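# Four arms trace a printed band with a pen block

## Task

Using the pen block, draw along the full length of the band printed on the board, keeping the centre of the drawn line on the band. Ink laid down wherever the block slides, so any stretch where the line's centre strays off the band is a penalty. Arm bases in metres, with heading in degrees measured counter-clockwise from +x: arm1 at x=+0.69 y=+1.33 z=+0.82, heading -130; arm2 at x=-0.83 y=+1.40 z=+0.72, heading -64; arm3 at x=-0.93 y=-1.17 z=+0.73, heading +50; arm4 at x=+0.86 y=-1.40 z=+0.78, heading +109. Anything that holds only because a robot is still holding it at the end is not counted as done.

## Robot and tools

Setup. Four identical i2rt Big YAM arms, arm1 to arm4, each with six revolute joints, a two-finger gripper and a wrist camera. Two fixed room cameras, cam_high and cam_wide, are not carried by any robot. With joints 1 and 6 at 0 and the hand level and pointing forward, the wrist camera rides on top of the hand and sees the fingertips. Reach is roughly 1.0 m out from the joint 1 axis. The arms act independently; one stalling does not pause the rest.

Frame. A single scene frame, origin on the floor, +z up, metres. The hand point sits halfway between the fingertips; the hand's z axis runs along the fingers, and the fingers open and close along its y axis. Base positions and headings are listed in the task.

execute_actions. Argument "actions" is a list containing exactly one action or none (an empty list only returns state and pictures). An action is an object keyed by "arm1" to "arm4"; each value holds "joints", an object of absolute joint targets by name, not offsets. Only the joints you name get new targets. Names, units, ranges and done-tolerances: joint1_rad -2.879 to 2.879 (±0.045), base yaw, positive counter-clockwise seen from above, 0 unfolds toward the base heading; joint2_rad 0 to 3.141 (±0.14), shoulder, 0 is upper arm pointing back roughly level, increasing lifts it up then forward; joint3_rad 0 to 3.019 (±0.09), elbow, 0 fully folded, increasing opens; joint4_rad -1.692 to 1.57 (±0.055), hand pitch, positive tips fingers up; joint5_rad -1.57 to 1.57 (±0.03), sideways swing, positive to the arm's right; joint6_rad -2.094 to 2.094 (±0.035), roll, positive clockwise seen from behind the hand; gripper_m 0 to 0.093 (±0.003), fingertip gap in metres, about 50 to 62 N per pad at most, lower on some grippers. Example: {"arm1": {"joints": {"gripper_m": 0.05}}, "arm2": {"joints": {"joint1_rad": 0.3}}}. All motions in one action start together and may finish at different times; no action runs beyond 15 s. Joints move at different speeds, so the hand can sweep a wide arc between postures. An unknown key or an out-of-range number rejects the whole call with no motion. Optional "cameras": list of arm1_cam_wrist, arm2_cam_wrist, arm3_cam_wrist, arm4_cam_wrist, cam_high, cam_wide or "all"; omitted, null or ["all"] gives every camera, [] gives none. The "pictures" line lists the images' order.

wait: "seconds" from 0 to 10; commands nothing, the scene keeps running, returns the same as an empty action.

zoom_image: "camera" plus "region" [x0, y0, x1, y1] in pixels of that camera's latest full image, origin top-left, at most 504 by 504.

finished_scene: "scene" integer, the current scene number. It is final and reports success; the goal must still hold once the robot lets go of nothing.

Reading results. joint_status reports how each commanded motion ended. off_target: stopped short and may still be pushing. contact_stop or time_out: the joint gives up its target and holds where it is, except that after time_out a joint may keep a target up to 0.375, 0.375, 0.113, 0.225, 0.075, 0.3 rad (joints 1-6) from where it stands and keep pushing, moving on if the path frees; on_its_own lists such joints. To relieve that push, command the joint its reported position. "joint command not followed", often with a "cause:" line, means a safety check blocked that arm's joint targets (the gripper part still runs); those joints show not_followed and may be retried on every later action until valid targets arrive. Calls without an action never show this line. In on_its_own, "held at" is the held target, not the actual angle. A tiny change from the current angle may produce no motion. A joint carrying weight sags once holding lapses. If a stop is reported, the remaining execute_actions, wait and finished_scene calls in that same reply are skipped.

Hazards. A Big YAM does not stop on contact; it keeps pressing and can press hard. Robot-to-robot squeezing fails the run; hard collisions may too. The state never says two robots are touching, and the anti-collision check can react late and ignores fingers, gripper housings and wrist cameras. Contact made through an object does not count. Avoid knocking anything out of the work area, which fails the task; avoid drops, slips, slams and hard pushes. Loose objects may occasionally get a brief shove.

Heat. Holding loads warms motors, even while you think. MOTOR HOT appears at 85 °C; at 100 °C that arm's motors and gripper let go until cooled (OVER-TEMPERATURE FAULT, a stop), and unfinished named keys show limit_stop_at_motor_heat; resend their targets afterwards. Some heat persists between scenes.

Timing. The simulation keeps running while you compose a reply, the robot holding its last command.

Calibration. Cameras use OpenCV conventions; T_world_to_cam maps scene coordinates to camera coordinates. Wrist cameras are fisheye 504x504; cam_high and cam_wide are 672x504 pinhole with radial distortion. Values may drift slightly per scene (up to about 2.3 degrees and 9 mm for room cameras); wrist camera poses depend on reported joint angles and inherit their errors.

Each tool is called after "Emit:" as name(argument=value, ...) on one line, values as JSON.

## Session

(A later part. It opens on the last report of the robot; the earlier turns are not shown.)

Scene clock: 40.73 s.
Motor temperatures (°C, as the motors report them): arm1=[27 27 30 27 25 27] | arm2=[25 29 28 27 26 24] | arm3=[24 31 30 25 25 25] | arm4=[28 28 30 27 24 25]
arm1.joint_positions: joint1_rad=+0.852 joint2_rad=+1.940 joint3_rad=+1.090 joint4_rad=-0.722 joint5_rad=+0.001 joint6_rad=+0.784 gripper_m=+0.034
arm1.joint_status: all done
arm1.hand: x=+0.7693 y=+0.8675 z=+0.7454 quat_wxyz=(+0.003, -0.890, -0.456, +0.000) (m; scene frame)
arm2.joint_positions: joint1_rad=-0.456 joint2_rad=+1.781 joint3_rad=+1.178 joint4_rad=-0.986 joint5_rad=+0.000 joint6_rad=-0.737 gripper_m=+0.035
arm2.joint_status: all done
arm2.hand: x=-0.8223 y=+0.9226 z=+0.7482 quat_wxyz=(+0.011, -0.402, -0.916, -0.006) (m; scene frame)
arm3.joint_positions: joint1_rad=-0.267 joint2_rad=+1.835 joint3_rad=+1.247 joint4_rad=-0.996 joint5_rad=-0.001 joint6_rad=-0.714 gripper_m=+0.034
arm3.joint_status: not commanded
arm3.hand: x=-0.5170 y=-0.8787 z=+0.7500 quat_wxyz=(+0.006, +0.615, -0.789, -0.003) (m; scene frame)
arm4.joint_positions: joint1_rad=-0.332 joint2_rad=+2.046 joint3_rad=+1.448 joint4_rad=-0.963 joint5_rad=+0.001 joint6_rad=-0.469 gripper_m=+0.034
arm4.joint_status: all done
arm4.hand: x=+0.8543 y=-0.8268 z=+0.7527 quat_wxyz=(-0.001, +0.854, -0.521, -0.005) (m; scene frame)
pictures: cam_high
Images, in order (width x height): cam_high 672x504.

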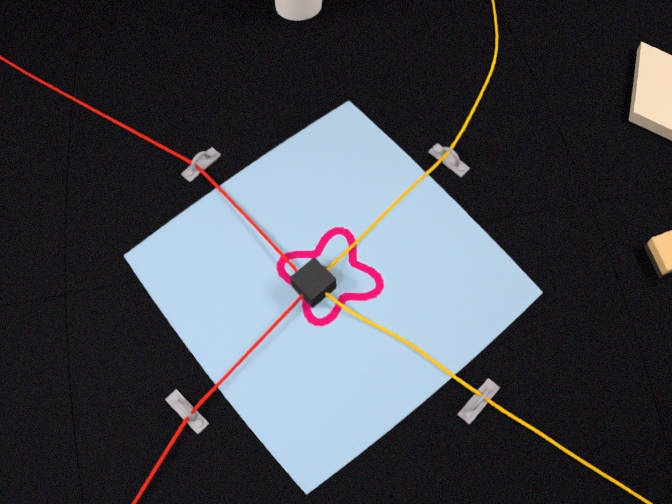

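Emit:
execute_actions(actions=[{"arm1":{"joints":{"joint1_rad":0.884}},"arm4":{"joints":{"joint1_rad":-0.347}}}], cameras=["cam_high"])

Emit:
zoom_image(camera="cam_high", region=[250, 200, 410, 340])

Scene clock: 42.43 s.
Motor temperatures (°C, as the motors report them): arm1=[27 27 30 27 25 27] | arm2=[25 29 28 27 26 24] | arm3=[24 31 30 25 25 25] | arm4=[28 28 30 27 24 25]
arm1.joint_positions: joint1_rad=+0.873 joint2_rad=+1.940 joint3_rad=+1.090 joint4_rad=-0.722 joint5_rad=+0.002 joint6_rad=+0.784 gripper_m=+0.034
arm1.joint_status: all done
arm1.hand: x=+0.7793 y=+0.8692 z=+0.7454 quat_wxyz=(+0.003, -0.885, -0.465, +0.000) (m; scene frame)
arm2.joint_positions: joint1_rad=-0.456 joint2_rad=+1.781 joint3_rad=+1.178 joint4_rad=-0.986 joint5_rad=+0.000 joint6_rad=-0.737 gripper_m=+0.035
arm2.joint_status: not commanded
arm2.hand: x=-0.8223 y=+0.9226 z=+0.7482 quat_wxyz=(+0.011, -0.402, -0.916, -0.006) (m; scene frame)
arm3.joint_positions: joint1_rad=-0.267 joint2_rad=+1.835 joint3_rad=+1.247 joint4_rad=-0.996 joint5_rad=-0.001 joint6_rad=-0.714 gripper_m=+0.034
arm3.joint_status: not commanded
arm3.hand: x=-0.5170 y=-0.8787 z=+0.7500 quat_wxyz=(+0.006, +0.615, -0.789, -0.003) (m; scene frame)
arm4.joint_positions: joint1_rad=-0.334 joint2_rad=+2.046 joint3_rad=+1.448 joint4_rad=-0.963 joint5_rad=+0.001 joint6_rad=-0.469 gripper_m=+0.034
arm4.joint_status: all done
arm4.hand: x=+0.8554 y=-0.8268 z=+0.7527 quat_wxyz=(-0.001, +0.853, -0.522, -0.005) (m; scene frame)
pictures: cam_high
Images, in order (width x height): cam_high 672x504.

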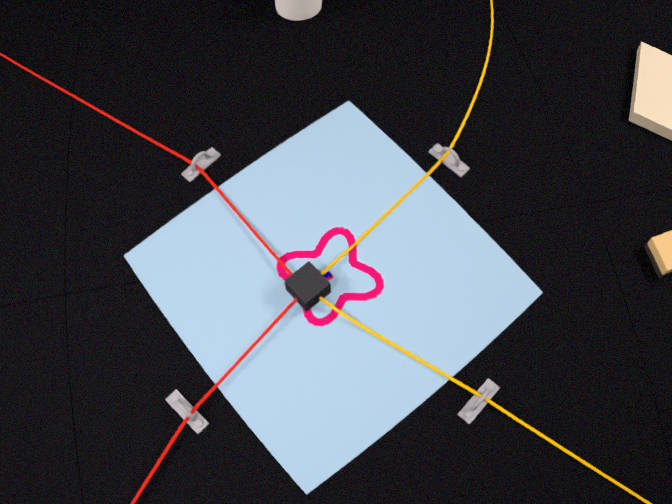

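Region (250, 200, 410, 340) of cam_high's 672x504 image, scaled by 3.150, with more detail than that image has; it fills the top 441 rows of this view, and the rest is white.

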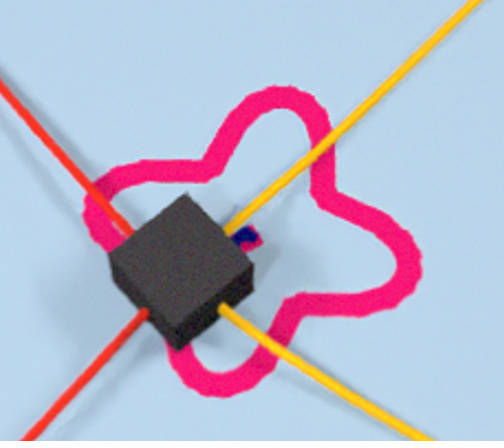

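Emit:
execute_actions(actions=[{"arm1":{"joints":{"joint1_rad":0.9}},"arm2":{"joints":{"joint1_rad":-0.485}},"arm3":{"joints":{"joint1_rad":-0.12}},"arm4":{"joints":{"joint1_rad":-0.29}}}], cameras=["cam_high"])

Emit:
zoom_image(camera="cam_high", region=[250, 200, 410, 340])

Scene clock: 45.93 s.
Motor temperatures (°C, as the motors report them): arm1=[27 27 30 27 25 27] | arm2=[25 29 28 27 26 24] | arm3=[24 31 30 25 25 25] | arm4=[28 29 31 27 24 25]
arm1.joint_positions: joint1_rad=+0.887 joint2_rad=+1.940 joint3_rad=+1.090 joint4_rad=-0.722 joint5_rad=+0.002 joint6_rad=+0.784 gripper_m=+0.034
arm1.joint_status: all done
arm1.hand: x=+0.7859 y=+0.8705 z=+0.7454 quat_wxyz=(+0.003, -0.882, -0.472, +0.000) (m; scene frame)
arm2.joint_positions: joint1_rad=-0.480 joint2_rad=+1.781 joint3_rad=+1.178 joint4_rad=-0.986 joint5_rad=+0.000 joint6_rad=-0.737 gripper_m=+0.035
arm2.joint_status: all done
arm2.hand: x=-0.8336 y=+0.9226 z=+0.7484 quat_wxyz=(+0.011, -0.413, -0.911, -0.006) (m; scene frame)
arm3.joint_positions: joint1_rad=-0.107 joint2_rad=+1.835 joint3_rad=+1.247 joint4_rad=-0.996 joint5_rad=+0.000 joint6_rad=-0.713 gripper_m=+0.034
arm3.joint_status: all done
arm3.hand: x=-0.5679 y=-0.8171 z=+0.7504 quat_wxyz=(+0.006, +0.675, -0.738, -0.002) (m; scene frame)
arm4.joint_positions: joint1_rad=-0.290 joint2_rad=+2.046 joint3_rad=+1.448 joint4_rad=-0.963 joint5_rad=+0.001 joint6_rad=-0.469 gripper_m=+0.034
arm4.joint_status: all done
arm4.hand: x=+0.8301 y=-0.8274 z=+0.7529 quat_wxyz=(-0.001, +0.864, -0.503, -0.005) (m; scene frame)
pictures: cam_high
Images, in order (width x height): cam_high 672x504.

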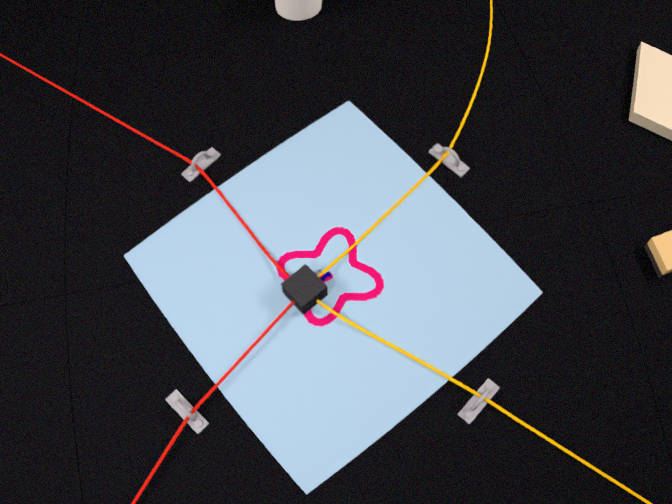

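Region (250, 200, 410, 340) of cam_high's 672x504 image, scaled by 3.150, with more detail than that image has; it fills the top 441 rows of this view, and the rest is white.

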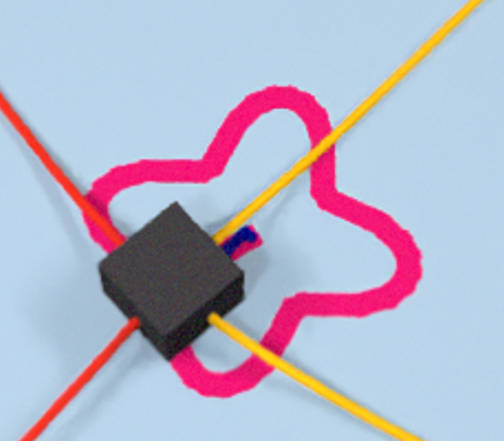

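Emit:
execute_actions(actions=[{"arm1":{"joints":{"joint1_rad":0.89}},"arm2":{"joints":{"joint1_rad":-0.51}}}], cameras=["cam_high"])

Emit:
zoom_image(camera="cam_high", region=[250, 200, 410, 340])

Scene clock: 47.37 s.
Motor temperatures (°C, as the motors report them): arm1=[27 27 30 27 25 27] | arm2=[25 29 28 27 26 24] | arm3=[24 31 30 25 25 25] | arm4=[28 29 31 27 24 25]
arm1.joint_positions: joint1_rad=+0.887 joint2_rad=+1.940 joint3_rad=+1.090 joint4_rad=-0.722 joint5_rad=+0.002 joint6_rad=+0.784 gripper_m=+0.034
arm1.joint_status: all done
arm1.hand: x=+0.7859 y=+0.8705 z=+0.7454 quat_wxyz=(+0.003, -0.882, -0.472, +0.000) (m; scene frame)
arm2.joint_positions: joint1_rad=-0.505 joint2_rad=+1.781 joint3_rad=+1.178 joint4_rad=-0.986 joint5_rad=+0.000 joint6_rad=-0.737 gripper_m=+0.035
arm2.joint_status: all done
arm2.hand: x=-0.8458 y=+0.9230 z=+0.7486 quat_wxyz=(+0.011, -0.424, -0.905, -0.006) (m; scene frame)
arm3.joint_positions: joint1_rad=-0.107 joint2_rad=+1.835 joint3_rad=+1.247 joint4_rad=-0.996 joint5_rad=+0.000 joint6_rad=-0.713 gripper_m=+0.034
arm3.joint_status: not commanded
arm3.hand: x=-0.5679 y=-0.8171 z=+0.7504 quat_wxyz=(+0.006, +0.675, -0.738, -0.002) (m; scene frame)
arm4.joint_positions: joint1_rad=-0.290 joint2_rad=+2.046 joint3_rad=+1.448 joint4_rad=-0.963 joint5_rad=+0.001 joint6_rad=-0.469 gripper_m=+0.034
arm4.joint_status: not commanded
arm4.hand: x=+0.8301 y=-0.8274 z=+0.7529 quat_wxyz=(-0.001, +0.864, -0.503, -0.005) (m; scene frame)
pictures: cam_high
Images, in order (width x height): cam_high 672x504.

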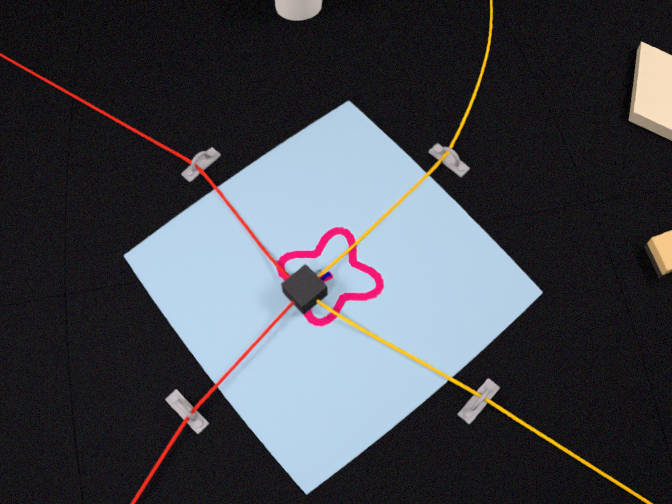

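Region (250, 200, 410, 340) of cam_high's 672x504 image, scaled by 3.150, with more detail than that image has; it fills the top 441 rows of this view, and the rest is white.

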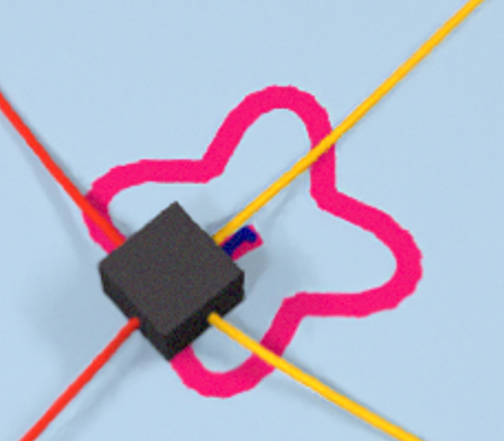

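Emit:
execute_actions(actions=[{"arm2":{"joints":{"joint1_rad":-0.535}}}], cameras=["cam_high","cam_wide"])

Emit:
zoom_image(camera="cam_high", region=[250, 200, 410, 340])

Scene clock: 48.67 s.
Motor temperatures (°C, as the motors report them): arm1=[27 27 30 27 25 27] | arm2=[25 29 29 27 26 24] | arm3=[24 31 30 25 25 25] | arm4=[28 29 32 27 24 25]
arm1.joint_positions: joint1_rad=+0.887 joint2_rad=+1.940 joint3_rad=+1.090 joint4_rad=-0.722 joint5_rad=+0.002 joint6_rad=+0.784 gripper_m=+0.034
arm1.joint_status: not commanded
arm1.hand: x=+0.7859 y=+0.8705 z=+0.7454 quat_wxyz=(+0.003, -0.882, -0.472, +0.000) (m; scene frame)
arm2.joint_positions: joint1_rad=-0.525 joint2_rad=+1.781 joint3_rad=+1.178 joint4_rad=-0.986 joint5_rad=-0.002 joint6_rad=-0.738 gripper_m=+0.035
arm2.joint_status: all done
arm2.hand: x=-0.8547 y=+0.9235 z=+0.7487 quat_wxyz=(+0.010, -0.433, -0.901, -0.006) (m; scene frame)
arm3.joint_positions: joint1_rad=-0.107 joint2_rad=+1.835 joint3_rad=+1.247 joint4_rad=-0.996 joint5_rad=+0.000 joint6_rad=-0.713 gripper_m=+0.034
arm3.joint_status: not commanded
arm3.hand: x=-0.5679 y=-0.8171 z=+0.7504 quat_wxyz=(+0.006, +0.675, -0.738, -0.002) (m; scene frame)
arm4.joint_positions: joint1_rad=-0.290 joint2_rad=+2.046 joint3_rad=+1.448 joint4_rad=-0.963 joint5_rad=+0.001 joint6_rad=-0.469 gripper_m=+0.034
arm4.joint_status: not commanded
arm4.hand: x=+0.8301 y=-0.8274 z=+0.7529 quat_wxyz=(-0.001, +0.864, -0.503, -0.005) (m; scene frame)
pictures: cam_high, cam_wide
Images, in order (width x height): cam_high 672x504, cam_wide 672x504.

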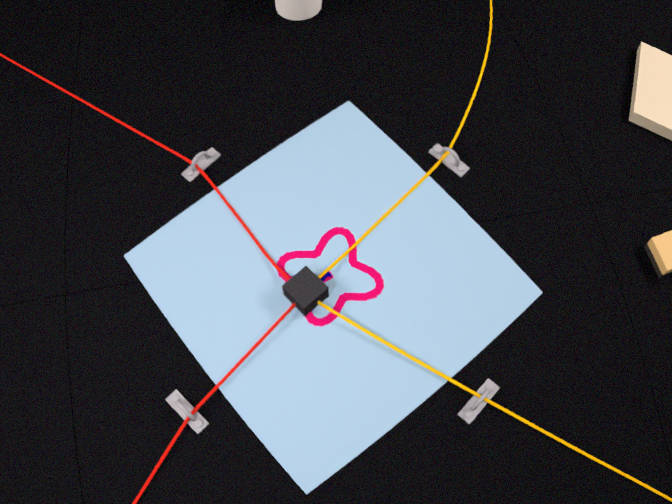

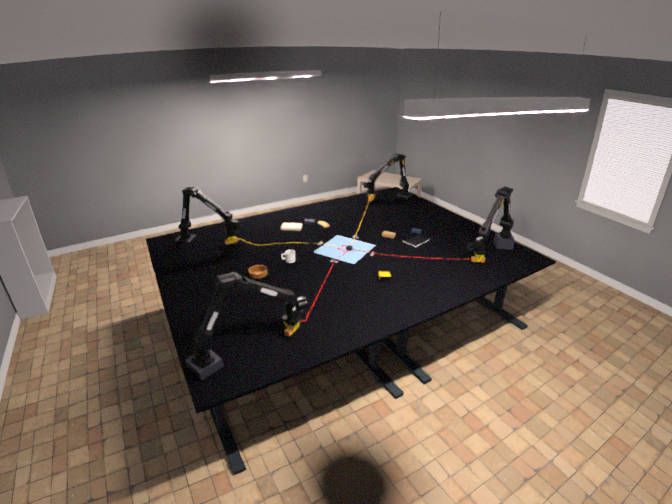

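Region (250, 200, 410, 340) of cam_high's 672x504 image, scaled by 3.150, with more detail than that image has; it fills the top 441 rows of this view, and the rest is white.

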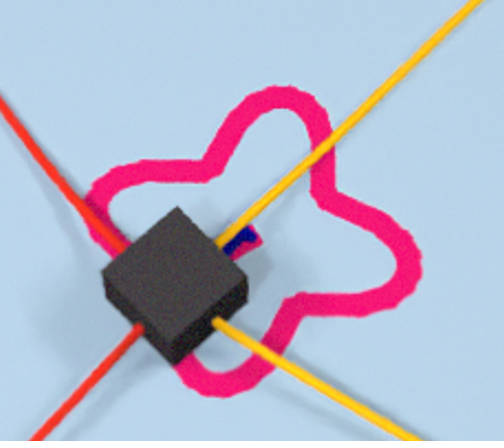

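Emit:
execute_actions(actions=[{"arm1":{"joints":{"joint1_rad":0.912}},"arm2":{"joints":{"joint1_rad":-0.555}},"arm4":{"joints":{"joint1_rad":-0.24}}}], cameras=["cam_high"])

Emit:
zoom_image(camera="cam_high", region=[250, 200, 410, 340])

Scene clock: 51.30 s.
Motor temperatures (°C, as the motors report them): arm1=[27 27 30 27 25 27] | arm2=[25 29 29 27 26 24] | arm3=[24 31 30 25 25 25] | arm4=[28 29 32 27 24 25]
arm1.joint_positions: joint1_rad=+0.901 joint2_rad=+1.940 joint3_rad=+1.090 joint4_rad=-0.722 joint5_rad=+0.002 joint6_rad=+0.784 gripper_m=+0.034
arm1.joint_status: all done
arm1.hand: x=+0.7922 y=+0.8718 z=+0.7454 quat_wxyz=(+0.003, -0.878, -0.478, +0.000) (m; scene frame)
arm2.joint_positions: joint1_rad=-0.543 joint2_rad=+1.781 joint3_rad=+1.178 joint4_rad=-0.986 joint5_rad=-0.003 joint6_rad=-0.738 gripper_m=+0.035
arm2.joint_status: all done
arm2.hand: x=-0.8635 y=+0.9241 z=+0.7488 quat_wxyz=(+0.009, -0.441, -0.897, -0.007) (m; scene frame)
arm3.joint_positions: joint1_rad=-0.107 joint2_rad=+1.835 joint3_rad=+1.247 joint4_rad=-0.996 joint5_rad=+0.000 joint6_rad=-0.713 gripper_m=+0.034
arm3.joint_status: not commanded
arm3.hand: x=-0.5679 y=-0.8171 z=+0.7504 quat_wxyz=(+0.006, +0.675, -0.738, -0.002) (m; scene frame)
arm4.joint_positions: joint1_rad=-0.238 joint2_rad=+2.046 joint3_rad=+1.448 joint4_rad=-0.963 joint5_rad=+0.001 joint6_rad=-0.469 gripper_m=+0.034
arm4.joint_status: all done
arm4.hand: x=+0.8004 y=-0.8296 z=+0.7532 quat_wxyz=(-0.001, +0.877, -0.480, -0.006) (m; scene frame)
pictures: cam_high
Images, in order (width x height): cam_high 672x504.

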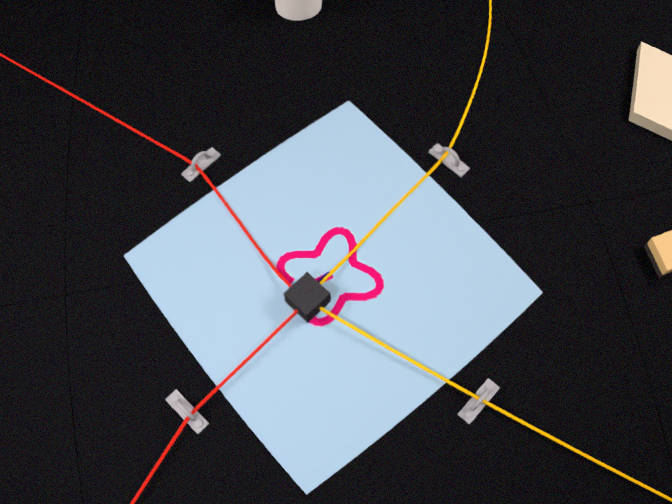

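Region (250, 200, 410, 340) of cam_high's 672x504 image, scaled by 3.150, with more detail than that image has; it fills the top 441 rows of this view, and the rest is white.

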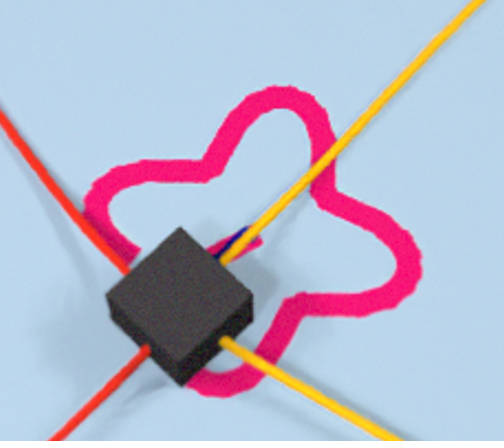

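Emit:
execute_actions(actions=[{"arm1":{"joints":{"joint1_rad":0.929}},"arm2":{"joints":{"joint1_rad":-0.578}},"arm4":{"joints":{"joint1_rad":-0.19}}}], cameras=["cam_high"])

Emit:
zoom_image(camera="cam_high", region=[250, 200, 410, 340])

Scene clock: 53.13 s.
Motor temperatures (°C, as the motors report them): arm1=[27 27 30 27 25 27] | arm2=[25 29 29 27 26 24] | arm3=[24 31 30 25 25 25] | arm4=[28 29 32 27 24 25]
arm1.joint_positions: joint1_rad=+0.918 joint2_rad=+1.940 joint3_rad=+1.090 joint4_rad=-0.722 joint5_rad=+0.002 joint6_rad=+0.784 gripper_m=+0.034
arm1.joint_status: all done
arm1.hand: x=+0.8002 y=+0.8735 z=+0.7454 quat_wxyz=(+0.003, -0.874, -0.485, +0.000) (m; scene frame)
arm2.joint_positions: joint1_rad=-0.567 joint2_rad=+1.781 joint3_rad=+1.178 joint4_rad=-0.986 joint5_rad=-0.003 joint6_rad=-0.738 gripper_m=+0.035
arm2.joint_status: all done
arm2.hand: x=-0.8747 y=+0.9252 z=+0.7490 quat_wxyz=(+0.009, -0.452, -0.892, -0.006) (m; scene frame)
arm3.joint_positions: joint1_rad=-0.107 joint2_rad=+1.835 joint3_rad=+1.247 joint4_rad=-0.996 joint5_rad=+0.000 joint6_rad=-0.713 gripper_m=+0.034
arm3.joint_status: not commanded
arm3.hand: x=-0.5679 y=-0.8171 z=+0.7504 quat_wxyz=(+0.006, +0.675, -0.738, -0.002) (m; scene frame)
arm4.joint_positions: joint1_rad=-0.188 joint2_rad=+2.046 joint3_rad=+1.448 joint4_rad=-0.963 joint5_rad=+0.001 joint6_rad=-0.469 gripper_m=+0.034
arm4.joint_status: all done
arm4.hand: x=+0.7722 y=-0.8331 z=+0.7534 quat_wxyz=(-0.001, +0.889, -0.458, -0.006) (m; scene frame)
pictures: cam_high
Images, in order (width x height): cam_high 672x504.

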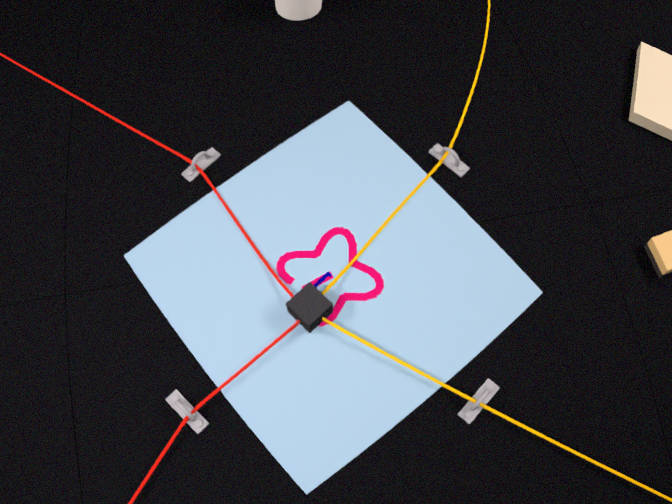

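Region (250, 200, 410, 340) of cam_high's 672x504 image, scaled by 3.150, with more detail than that image has; it fills the top 441 rows of this view, and the rest is white.

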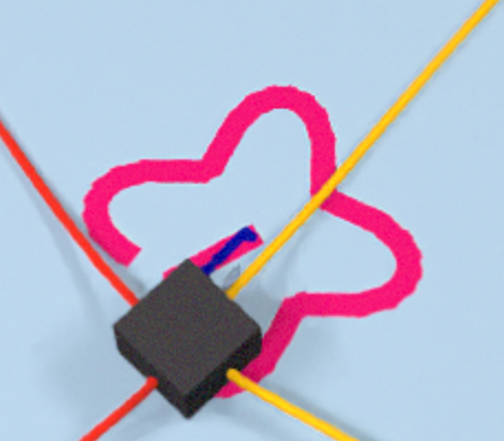

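Emit:
execute_actions(actions=[{"arm2":{"joints":{"joint1_rad":-0.603}},"arm3":{"joints":{"joint1_rad":-0.16}},"arm4":{"joints":{"joint1_rad":-0.14}}}], cameras=["cam_high"])

Emit:
zoom_image(camera="cam_high", region=[250, 200, 410, 340])

Scene clock: 55.97 s.
Motor temperatures (°C, as the motors report them): arm1=[27 27 30 27 25 27] | arm2=[25 29 29 27 26 24] | arm3=[24 31 30 25 25 25] | arm4=[28 29 33 27 24 25]
arm1.joint_positions: joint1_rad=+0.918 joint2_rad=+1.940 joint3_rad=+1.090 joint4_rad=-0.722 joint5_rad=+0.002 joint6_rad=+0.784 gripper_m=+0.034
arm1.joint_status: not commanded
arm1.hand: x=+0.8002 y=+0.8735 z=+0.7454 quat_wxyz=(+0.003, -0.874, -0.485, +0.000) (m; scene frame)
arm2.joint_positions: joint1_rad=-0.591 joint2_rad=+1.781 joint3_rad=+1.178 joint4_rad=-0.986 joint5_rad=-0.003 joint6_rad=-0.739 gripper_m=+0.035
arm2.joint_status: all done
arm2.hand: x=-0.8858 y=+0.9265 z=+0.7492 quat_wxyz=(+0.009, -0.462, -0.887, -0.007) (m; scene frame)
arm3.joint_positions: joint1_rad=-0.156 joint2_rad=+1.835 joint3_rad=+1.247 joint4_rad=-0.996 joint5_rad=+0.000 joint6_rad=-0.713 gripper_m=+0.034
arm3.joint_status: all done
arm3.hand: x=-0.5514 y=-0.8349 z=+0.7503 quat_wxyz=(+0.006, +0.657, -0.754, -0.002) (m; scene frame)
arm4.joint_positions: joint1_rad=-0.138 joint2_rad=+2.046 joint3_rad=+1.448 joint4_rad=-0.963 joint5_rad=+0.001 joint6_rad=-0.469 gripper_m=+0.034
arm4.joint_status: all done
arm4.hand: x=+0.7440 y=-0.8381 z=+0.7537 quat_wxyz=(-0.001, +0.900, -0.436, -0.006) (m; scene frame)
pictures: cam_high
Images, in order (width x height): cam_high 672x504.

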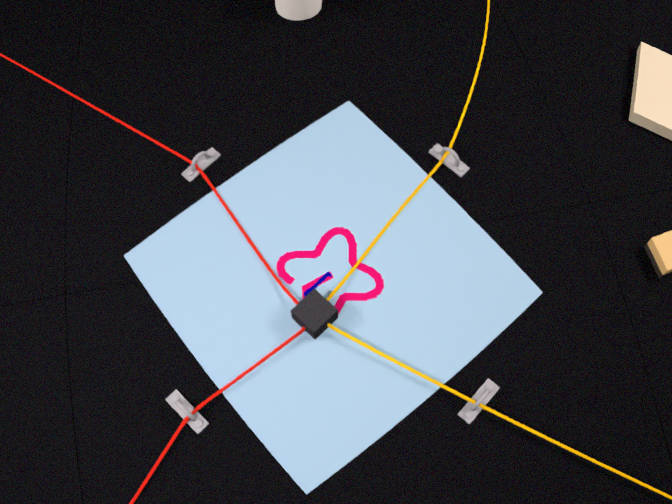

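Region (250, 200, 410, 340) of cam_high's 672x504 image, scaled by 3.150, with more detail than that image has; it fills the top 441 rows of this view, and the rest is white.

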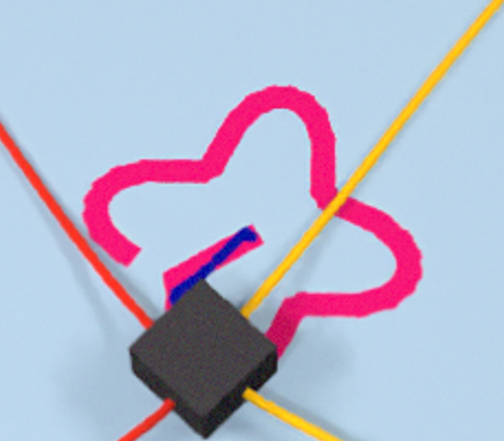

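Emit:
execute_actions(actions=[{"arm1":{"joints":{"joint1_rad":0.86}},"arm3":{"joints":{"joint1_rad":-0.21}}}], cameras=[])

Emit:
execute_actions(actions=[{"arm2":{"joints":{"joint1_rad":-0.62}}}], cameras=["cam_high"])

Emit:
zoom_image(camera="cam_high", region=[250, 200, 410, 360])

Scene clock: 59.07 s.
Motor temperatures (°C, as the motors report them): arm1=[27 27 30 27 25 27] | arm2=[25 29 29 27 26 24] | arm3=[24 31 30 25 25 25] | arm4=[28 29 33 27 24 25]
arm1.joint_positions: joint1_rad=+0.856 joint2_rad=+1.940 joint3_rad=+1.090 joint4_rad=-0.722 joint5_rad=+0.002 joint6_rad=+0.784 gripper_m=+0.034
arm1.joint_status: all done
arm1.hand: x=+0.7713 y=+0.8678 z=+0.7454 quat_wxyz=(+0.003, -0.889, -0.458, +0.000) (m; scene frame)
arm2.joint_positions: joint1_rad=-0.591 joint2_rad=+1.781 joint3_rad=+1.178 joint4_rad=-0.986 joint5_rad=-0.003 joint6_rad=-0.739 gripper_m=+0.035
arm2.joint_status: not commanded
arm2.hand: x=-0.8858 y=+0.9265 z=+0.7492 quat_wxyz=(+0.009, -0.462, -0.887, -0.007) (m; scene frame)
arm3.joint_positions: joint1_rad=-0.207 joint2_rad=+1.835 joint3_rad=+1.247 joint4_rad=-0.996 joint5_rad=+0.000 joint6_rad=-0.713 gripper_m=+0.034
arm3.joint_status: all done
arm3.hand: x=-0.5350 y=-0.8546 z=+0.7502 quat_wxyz=(+0.006, +0.638, -0.770, -0.002) (m; scene frame)
arm4.joint_positions: joint1_rad=-0.138 joint2_rad=+2.046 joint3_rad=+1.448 joint4_rad=-0.963 joint5_rad=+0.001 joint6_rad=-0.469 gripper_m=+0.034
arm4.joint_status: not commanded
arm4.hand: x=+0.7440 y=-0.8381 z=+0.7537 quat_wxyz=(-0.001, +0.900, -0.436, -0.006) (m; scene frame)
pictures: none
No camera images: the call's "cameras" was empty. Leave "cameras" out to get every camera's image.

Scene clock: 59.73 s.
Motor temperatures (°C, as the motors report them): arm1=[27 27 30 27 25 27] | arm2=[25 29 29 27 26 24] | arm3=[24 31 30 25 25 25] | arm4=[28 29 33 27 24 25]
arm1.joint_positions: joint1_rad=+0.856 joint2_rad=+1.940 joint3_rad=+1.090 joint4_rad=-0.722 joint5_rad=+0.002 joint6_rad=+0.784 gripper_m=+0.034
arm1.joint_status: not commanded
arm1.hand: x=+0.7713 y=+0.8678 z=+0.7454 quat_wxyz=(+0.003, -0.889, -0.458, +0.000) (m; scene frame)
arm2.joint_positions: joint1_rad=-0.606 joint2_rad=+1.781 joint3_rad=+1.178 joint4_rad=-0.986 joint5_rad=-0.003 joint6_rad=-0.739 gripper_m=+0.035
arm2.joint_status: all done
arm2.hand: x=-0.8930 y=+0.9275 z=+0.7493 quat_wxyz=(+0.009, -0.469, -0.883, -0.006) (m; scene frame)
arm3.joint_positions: joint1_rad=-0.207 joint2_rad=+1.835 joint3_rad=+1.247 joint4_rad=-0.996 joint5_rad=+0.000 joint6_rad=-0.713 gripper_m=+0.034
arm3.joint_status: not commanded
arm3.hand: x=-0.5350 y=-0.8546 z=+0.7502 quat_wxyz=(+0.006, +0.638, -0.770, -0.002) (m; scene frame)
arm4.joint_positions: joint1_rad=-0.138 joint2_rad=+2.046 joint3_rad=+1.448 joint4_rad=-0.963 joint5_rad=+0.001 joint6_rad=-0.469 gripper_m=+0.034
arm4.joint_status: not commanded
arm4.hand: x=+0.7440 y=-0.8381 z=+0.7537 quat_wxyz=(-0.001, +0.900, -0.436, -0.006) (m; scene frame)
pictures: cam_high
Images, in order (width x height): cam_high 672x504.

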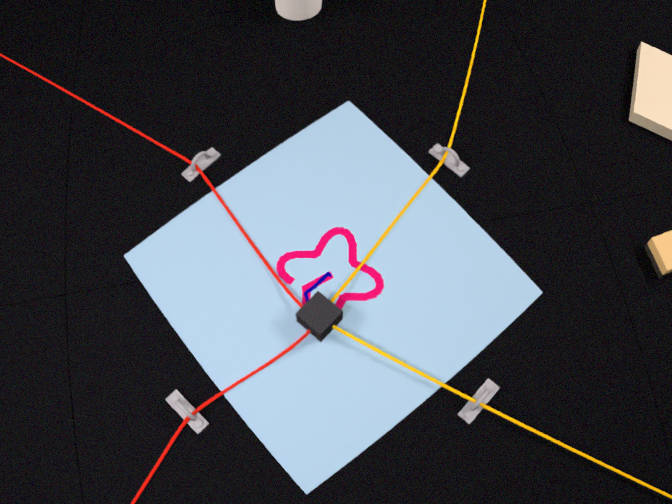

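Region (250, 200, 410, 360) of cam_high's 672x504 image, scaled by 3.150, with more detail than that image has.

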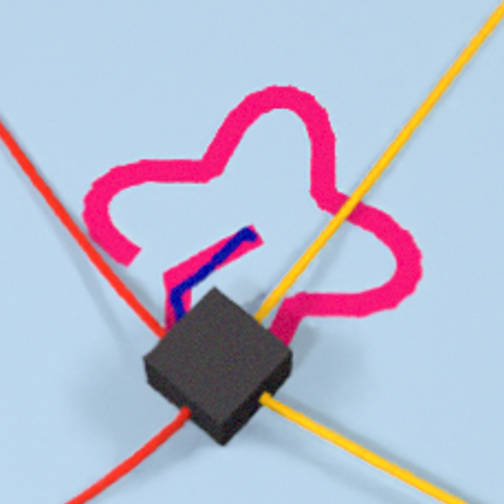

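Emit:
execute_actions(actions=[{"arm2":{"joints":{"joint1_rad":-0.628}},"arm3":{"joints":{"joint1_rad":-0.245}}}], cameras=["cam_high"])

Emit:
zoom_image(camera="cam_high", region=[250, 200, 410, 360])

Scene clock: 62.27 s.
Motor temperatures (°C, as the motors report them): arm1=[27 27 30 27 25 27] | arm2=[25 30 29 27 26 24] | arm3=[24 32 30 25 25 25] | arm4=[28 29 33 27 24 25]
arm1.joint_positions: joint1_rad=+0.856 joint2_rad=+1.940 joint3_rad=+1.090 joint4_rad=-0.722 joint5_rad=+0.002 joint6_rad=+0.784 gripper_m=+0.034
arm1.joint_status: not commanded
arm1.hand: x=+0.7713 y=+0.8678 z=+0.7454 quat_wxyz=(+0.003, -0.889, -0.458, +0.000) (m; scene frame)
arm2.joint_positions: joint1_rad=-0.613 joint2_rad=+1.781 joint3_rad=+1.178 joint4_rad=-0.986 joint5_rad=-0.003 joint6_rad=-0.739 gripper_m=+0.035
arm2.joint_status: all done
arm2.hand: x=-0.8965 y=+0.9280 z=+0.7494 quat_wxyz=(+0.008, -0.472, -0.882, -0.006) (m; scene frame)
arm3.joint_positions: joint1_rad=-0.234 joint2_rad=+1.835 joint3_rad=+1.247 joint4_rad=-0.996 joint5_rad=+0.000 joint6_rad=-0.712 gripper_m=+0.034
arm3.joint_status: all done
arm3.hand: x=-0.5265 y=-0.8656 z=+0.7501 quat_wxyz=(+0.006, +0.627, -0.779, -0.002) (m; scene frame)
arm4.joint_positions: joint1_rad=-0.138 joint2_rad=+2.046 joint3_rad=+1.448 joint4_rad=-0.963 joint5_rad=+0.001 joint6_rad=-0.469 gripper_m=+0.034
arm4.joint_status: not commanded
arm4.hand: x=+0.7440 y=-0.8381 z=+0.7537 quat_wxyz=(-0.001, +0.900, -0.436, -0.006) (m; scene frame)
pictures: cam_high
Images, in order (width x height): cam_high 672x504.

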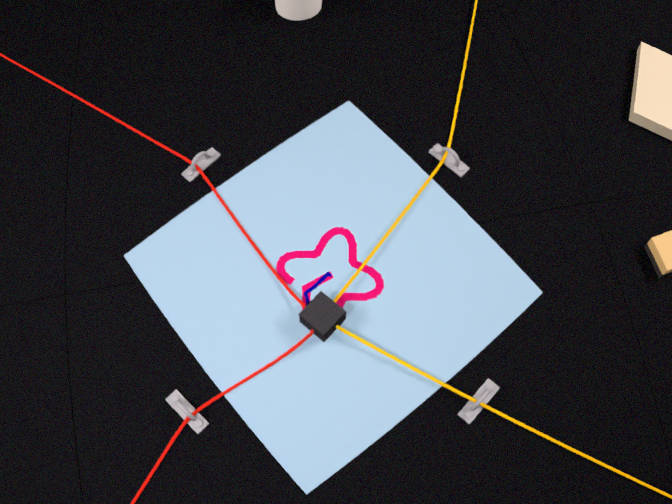

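Region (250, 200, 410, 360) of cam_high's 672x504 image, scaled by 3.150, with more detail than that image has.

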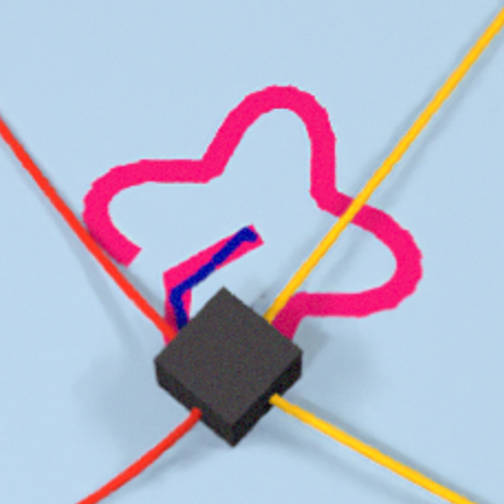

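Emit:
execute_actions(actions=[{"arm1":{"joints":{"joint1_rad":0.74}},"arm2":{"joints":{"joint1_rad":-0.64}},"arm3":{"joints":{"joint1_rad":-0.284}}}], cameras=["cam_high"])

Emit:
zoom_image(camera="cam_high", region=[250, 200, 410, 360])

Scene clock: 64.90 s.
Motor temperatures (°C, as the motors report them): arm1=[27 27 30 27 25 27] | arm2=[25 30 30 27 26 24] | arm3=[24 32 30 25 25 25] | arm4=[28 29 33 27 24 25]
arm1.joint_positions: joint1_rad=+0.733 joint2_rad=+1.940 joint3_rad=+1.090 joint4_rad=-0.722 joint5_rad=+0.001 joint6_rad=+0.784 gripper_m=+0.034
arm1.joint_status: all done
arm1.hand: x=+0.7134 y=+0.8620 z=+0.7454 quat_wxyz=(+0.003, -0.916, -0.402, +0.000) (m; scene frame)
arm2.joint_positions: joint1_rad=-0.628 joint2_rad=+1.781 joint3_rad=+1.178 joint4_rad=-0.986 joint5_rad=-0.003 joint6_rad=-0.739 gripper_m=+0.035
arm2.joint_status: all done
arm2.hand: x=-0.9037 y=+0.9291 z=+0.7495 quat_wxyz=(+0.008, -0.479, -0.878, -0.006) (m; scene frame)
arm3.joint_positions: joint1_rad=-0.275 joint2_rad=+1.835 joint3_rad=+1.247 joint4_rad=-0.996 joint5_rad=+0.000 joint6_rad=-0.711 gripper_m=+0.034
arm3.joint_status: all done
arm3.hand: x=-0.5146 y=-0.8823 z=+0.7500 quat_wxyz=(+0.006, +0.610, -0.792, -0.003) (m; scene frame)
arm4.joint_positions: joint1_rad=-0.138 joint2_rad=+2.046 joint3_rad=+1.448 joint4_rad=-0.963 joint5_rad=+0.001 joint6_rad=-0.469 gripper_m=+0.034
arm4.joint_status: not commanded
arm4.hand: x=+0.7440 y=-0.8381 z=+0.7537 quat_wxyz=(-0.001, +0.900, -0.436, -0.006) (m; scene frame)
pictures: cam_high
Images, in order (width x height): cam_high 672x504.

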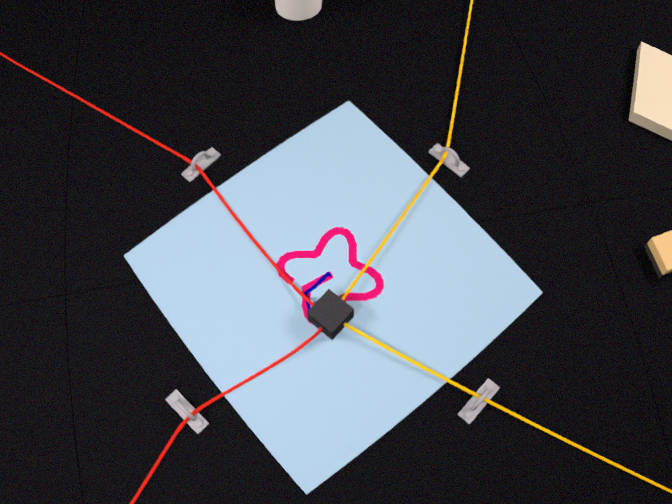

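Region (250, 200, 410, 360) of cam_high's 672x504 image, scaled by 3.150, with more detail than that image has.

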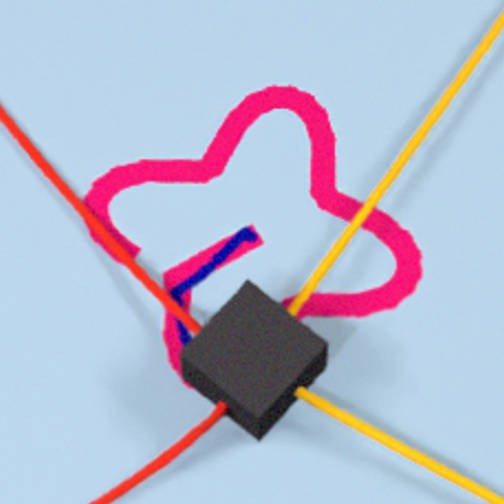

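Emit:
execute_actions(actions=[{"arm2":{"joints":{"joint1_rad":-0.605}},"arm3":{"joints":{"joint1_rad":-0.335}}}], cameras=["cam_high"])

Emit:
zoom_image(camera="cam_high", region=[250, 200, 410, 360])

Scene clock: 66.97 s.
Motor temperatures (°C, as the motors report them): arm1=[27 27 30 27 25 27] | arm2=[25 30 30 27 26 24] | arm3=[24 32 30 25 25 25] | arm4=[28 29 33 27 24 25]
arm1.joint_positions: joint1_rad=+0.733 joint2_rad=+1.940 joint3_rad=+1.090 joint4_rad=-0.722 joint5_rad=+0.001 joint6_rad=+0.784 gripper_m=+0.034
arm1.joint_status: not commanded
arm1.hand: x=+0.7134 y=+0.8620 z=+0.7454 quat_wxyz=(+0.003, -0.916, -0.402, +0.000) (m; scene frame)
arm2.joint_positions: joint1_rad=-0.612 joint2_rad=+1.781 joint3_rad=+1.178 joint4_rad=-0.986 joint5_rad=-0.002 joint6_rad=-0.739 gripper_m=+0.035
arm2.joint_status: all done
arm2.hand: x=-0.8959 y=+0.9279 z=+0.7493 quat_wxyz=(+0.009, -0.471, -0.882, -0.006) (m; scene frame)
arm3.joint_positions: joint1_rad=-0.327 joint2_rad=+1.835 joint3_rad=+1.247 joint4_rad=-0.996 joint5_rad=-0.001 joint6_rad=-0.711 gripper_m=+0.034
arm3.joint_status: all done
arm3.hand: x=-0.5006 y=-0.9039 z=+0.7499 quat_wxyz=(+0.006, +0.590, -0.808, -0.003) (m; scene frame)
arm4.joint_positions: joint1_rad=-0.138 joint2_rad=+2.046 joint3_rad=+1.448 joint4_rad=-0.963 joint5_rad=+0.001 joint6_rad=-0.469 gripper_m=+0.034
arm4.joint_status: not commanded
arm4.hand: x=+0.7440 y=-0.8381 z=+0.7537 quat_wxyz=(-0.001, +0.900, -0.436, -0.006) (m; scene frame)
pictures: cam_high
Images, in order (width x height): cam_high 672x504.

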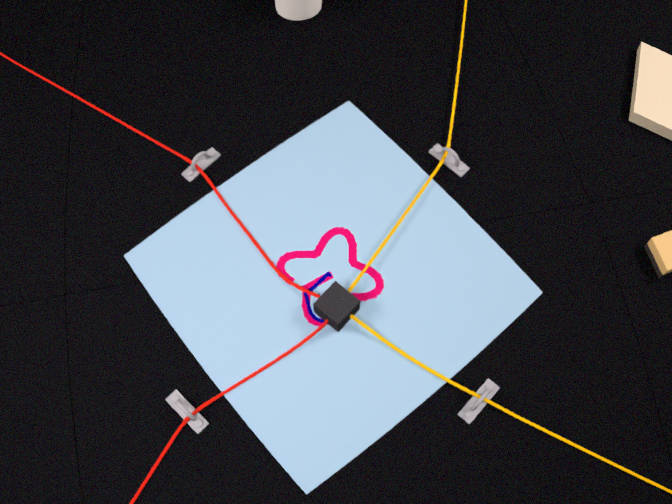

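Region (250, 200, 410, 360) of cam_high's 672x504 image, scaled by 3.150, with more detail than that image has.

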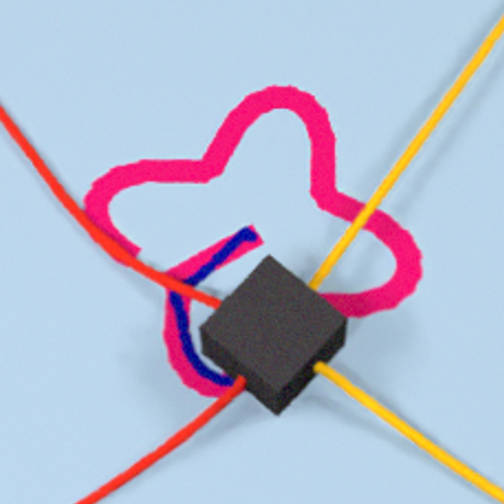

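Emit:
execute_actions(actions=[{"arm3":{"joints":{"joint1_rad":-0.4}},"arm1":{"joints":{"joint1_rad":0.62}}}], cameras=["cam_high"])

Emit:
zoom_image(camera="cam_high", region=[250, 200, 410, 360])

Scene clock: 69.23 s.
Motor temperatures (°C, as the motors report them): arm1=[27 27 30 27 25 27] | arm2=[25 30 30 27 26 24] | arm3=[24 32 30 25 25 25] | arm4=[28 29 34 27 24 25]
arm1.joint_positions: joint1_rad=+0.613 joint2_rad=+1.940 joint3_rad=+1.090 joint4_rad=-0.722 joint5_rad=+0.001 joint6_rad=+0.784 gripper_m=+0.034
arm1.joint_status: all done
arm1.hand: x=+0.6568 y=+0.8631 z=+0.7454 quat_wxyz=(+0.003, -0.938, -0.347, +0.000) (m; scene frame)
arm2.joint_positions: joint1_rad=-0.612 joint2_rad=+1.781 joint3_rad=+1.178 joint4_rad=-0.986 joint5_rad=-0.002 joint6_rad=-0.739 gripper_m=+0.035
arm2.joint_status: not commanded
arm2.hand: x=-0.8959 y=+0.9279 z=+0.7493 quat_wxyz=(+0.009, -0.471, -0.882, -0.006) (m; scene frame)
arm3.joint_positions: joint1_rad=-0.395 joint2_rad=+1.835 joint3_rad=+1.247 joint4_rad=-0.996 joint5_rad=-0.002 joint6_rad=-0.711 gripper_m=+0.034
arm3.joint_status: all done
arm3.hand: x=-0.4838 y=-0.9335 z=+0.7497 quat_wxyz=(+0.006, +0.562, -0.827, -0.004) (m; scene frame)
arm4.joint_positions: joint1_rad=-0.138 joint2_rad=+2.046 joint3_rad=+1.448 joint4_rad=-0.963 joint5_rad=+0.001 joint6_rad=-0.469 gripper_m=+0.034
arm4.joint_status: not commanded
arm4.hand: x=+0.7440 y=-0.8381 z=+0.7537 quat_wxyz=(-0.001, +0.900, -0.436, -0.006) (m; scene frame)
pictures: cam_high
Images, in order (width x height): cam_high 672x504.

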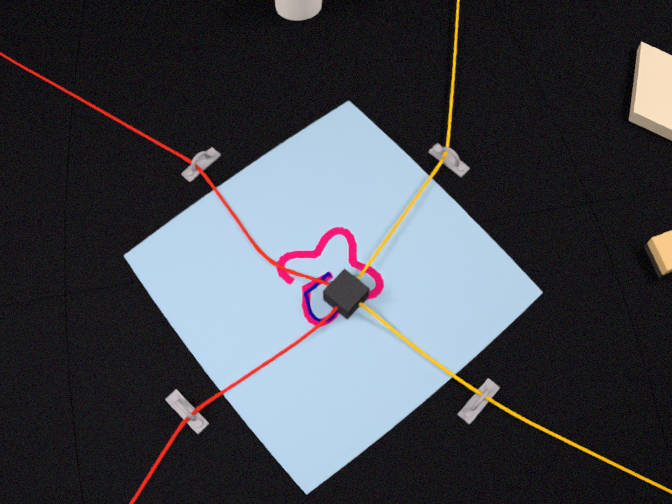

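Region (250, 200, 410, 360) of cam_high's 672x504 image, scaled by 3.150, with more detail than that image has.

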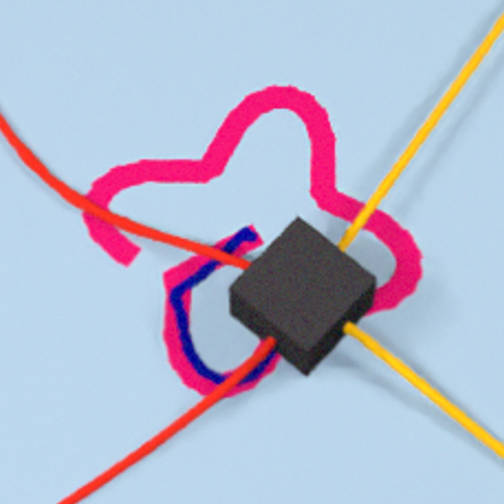

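Emit:
execute_actions(actions=[{"arm2":{"joints":{"joint1_rad":-0.65}},"arm3":{"joints":{"joint1_rad":-0.43}}}], cameras=["cam_high"])

Emit:
zoom_image(camera="cam_high", region=[250, 200, 410, 360])

Scene clock: 71.87 s.
Motor temperatures (°C, as the motors report them): arm1=[27 28 30 27 25 27] | arm2=[25 30 30 27 26 24] | arm3=[24 32 30 25 25 25] | arm4=[28 29 34 27 24 25]
arm1.joint_positions: joint1_rad=+0.613 joint2_rad=+1.940 joint3_rad=+1.090 joint4_rad=-0.722 joint5_rad=+0.001 joint6_rad=+0.784 gripper_m=+0.034
arm1.joint_status: not commanded
arm1.hand: x=+0.6568 y=+0.8631 z=+0.7454 quat_wxyz=(+0.003, -0.938, -0.347, +0.000) (m; scene frame)
arm2.joint_positions: joint1_rad=-0.642 joint2_rad=+1.781 joint3_rad=+1.178 joint4_rad=-0.986 joint5_rad=-0.002 joint6_rad=-0.740 gripper_m=+0.035
arm2.joint_status: all done
arm2.hand: x=-0.9101 y=+0.9303 z=+0.7496 quat_wxyz=(+0.009, -0.484, -0.875, -0.006) (m; scene frame)
arm3.joint_positions: joint1_rad=-0.414 joint2_rad=+1.835 joint3_rad=+1.247 joint4_rad=-0.996 joint5_rad=-0.002 joint6_rad=-0.711 gripper_m=+0.034
arm3.joint_status: all done
arm3.hand: x=-0.4796 y=-0.9418 z=+0.7497 quat_wxyz=(+0.006, +0.554, -0.833, -0.004) (m; scene frame)
arm4.joint_positions: joint1_rad=-0.138 joint2_rad=+2.046 joint3_rad=+1.448 joint4_rad=-0.963 joint5_rad=+0.001 joint6_rad=-0.469 gripper_m=+0.034
arm4.joint_status: not commanded
arm4.hand: x=+0.7440 y=-0.8381 z=+0.7537 quat_wxyz=(-0.001, +0.900, -0.436, -0.006) (m; scene frame)
pictures: cam_high
Images, in order (width x height): cam_high 672x504.

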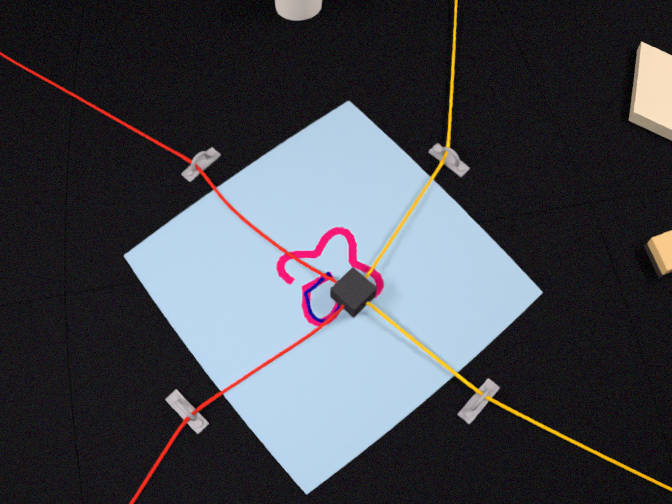

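Region (250, 200, 410, 360) of cam_high's 672x504 image, scaled by 3.150, with more detail than that image has.

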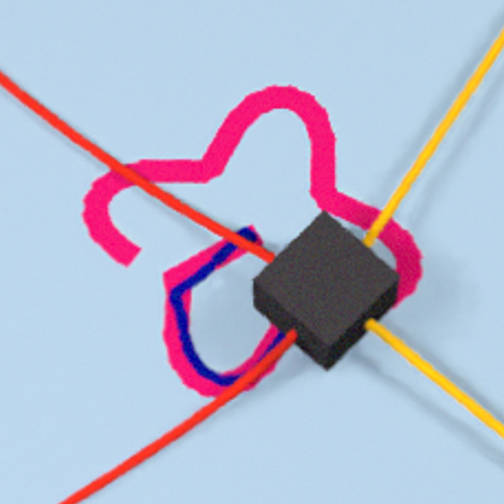

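Emit:
execute_actions(actions=[{"arm2":{"joints":{"joint1_rad":-0.676}},"arm3":{"joints":{"joint1_rad":-0.452}},"arm4":{"joints":{"joint1_rad":-0.08}}}], cameras=["cam_high"])

Emit:
zoom_image(camera="cam_high", region=[250, 200, 410, 360])

Scene clock: 74.07 s.
Motor temperatures (°C, as the motors report them): arm1=[27 28 30 27 25 27] | arm2=[25 30 30 27 26 24] | arm3=[24 32 30 25 25 25] | arm4=[28 30 34 27 24 25]
arm1.joint_positions: joint1_rad=+0.613 joint2_rad=+1.940 joint3_rad=+1.090 joint4_rad=-0.722 joint5_rad=+0.001 joint6_rad=+0.784 gripper_m=+0.034
arm1.joint_status: not commanded
arm1.hand: x=+0.6568 y=+0.8631 z=+0.7454 quat_wxyz=(+0.003, -0.938, -0.347, +0.000) (m; scene frame)
arm2.joint_positions: joint1_rad=-0.664 joint2_rad=+1.781 joint3_rad=+1.178 joint4_rad=-0.986 joint5_rad=-0.003 joint6_rad=-0.740 gripper_m=+0.035
arm2.joint_status: all done
arm2.hand: x=-0.9204 y=+0.9323 z=+0.7497 quat_wxyz=(+0.009, -0.494, -0.869, -0.006) (m; scene frame)
arm3.joint_positions: joint1_rad=-0.437 joint2_rad=+1.835 joint3_rad=+1.247 joint4_rad=-0.996 joint5_rad=-0.002 joint6_rad=-0.711 gripper_m=+0.034
arm3.joint_status: all done
arm3.hand: x=-0.4746 y=-0.9521 z=+0.7496 quat_wxyz=(+0.006, +0.544, -0.839, -0.004) (m; scene frame)
arm4.joint_positions: joint1_rad=-0.075 joint2_rad=+2.046 joint3_rad=+1.448 joint4_rad=-0.963 joint5_rad=+0.001 joint6_rad=-0.469 gripper_m=+0.034
arm4.joint_status: all done
arm4.hand: x=+0.7088 y=-0.8463 z=+0.7540 quat_wxyz=(-0.001, +0.913, -0.407, -0.006) (m; scene frame)
pictures: cam_high
Images, in order (width x height): cam_high 672x504.

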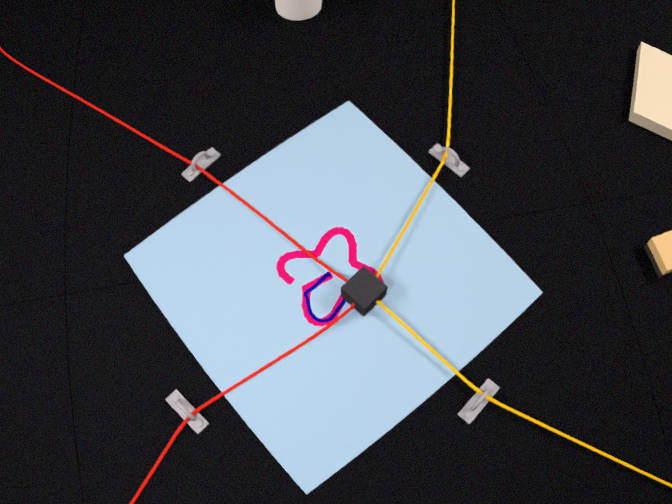

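Region (250, 200, 410, 360) of cam_high's 672x504 image, scaled by 3.150, with more detail than that image has.

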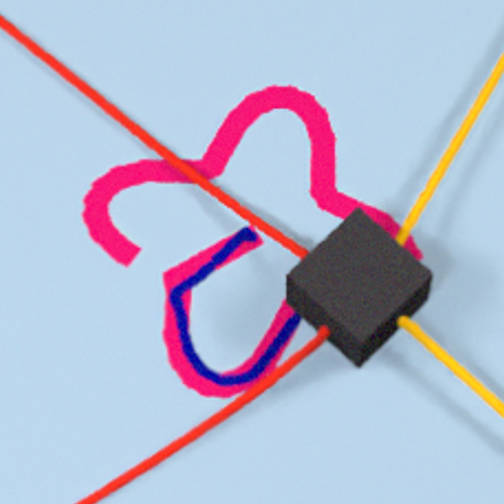

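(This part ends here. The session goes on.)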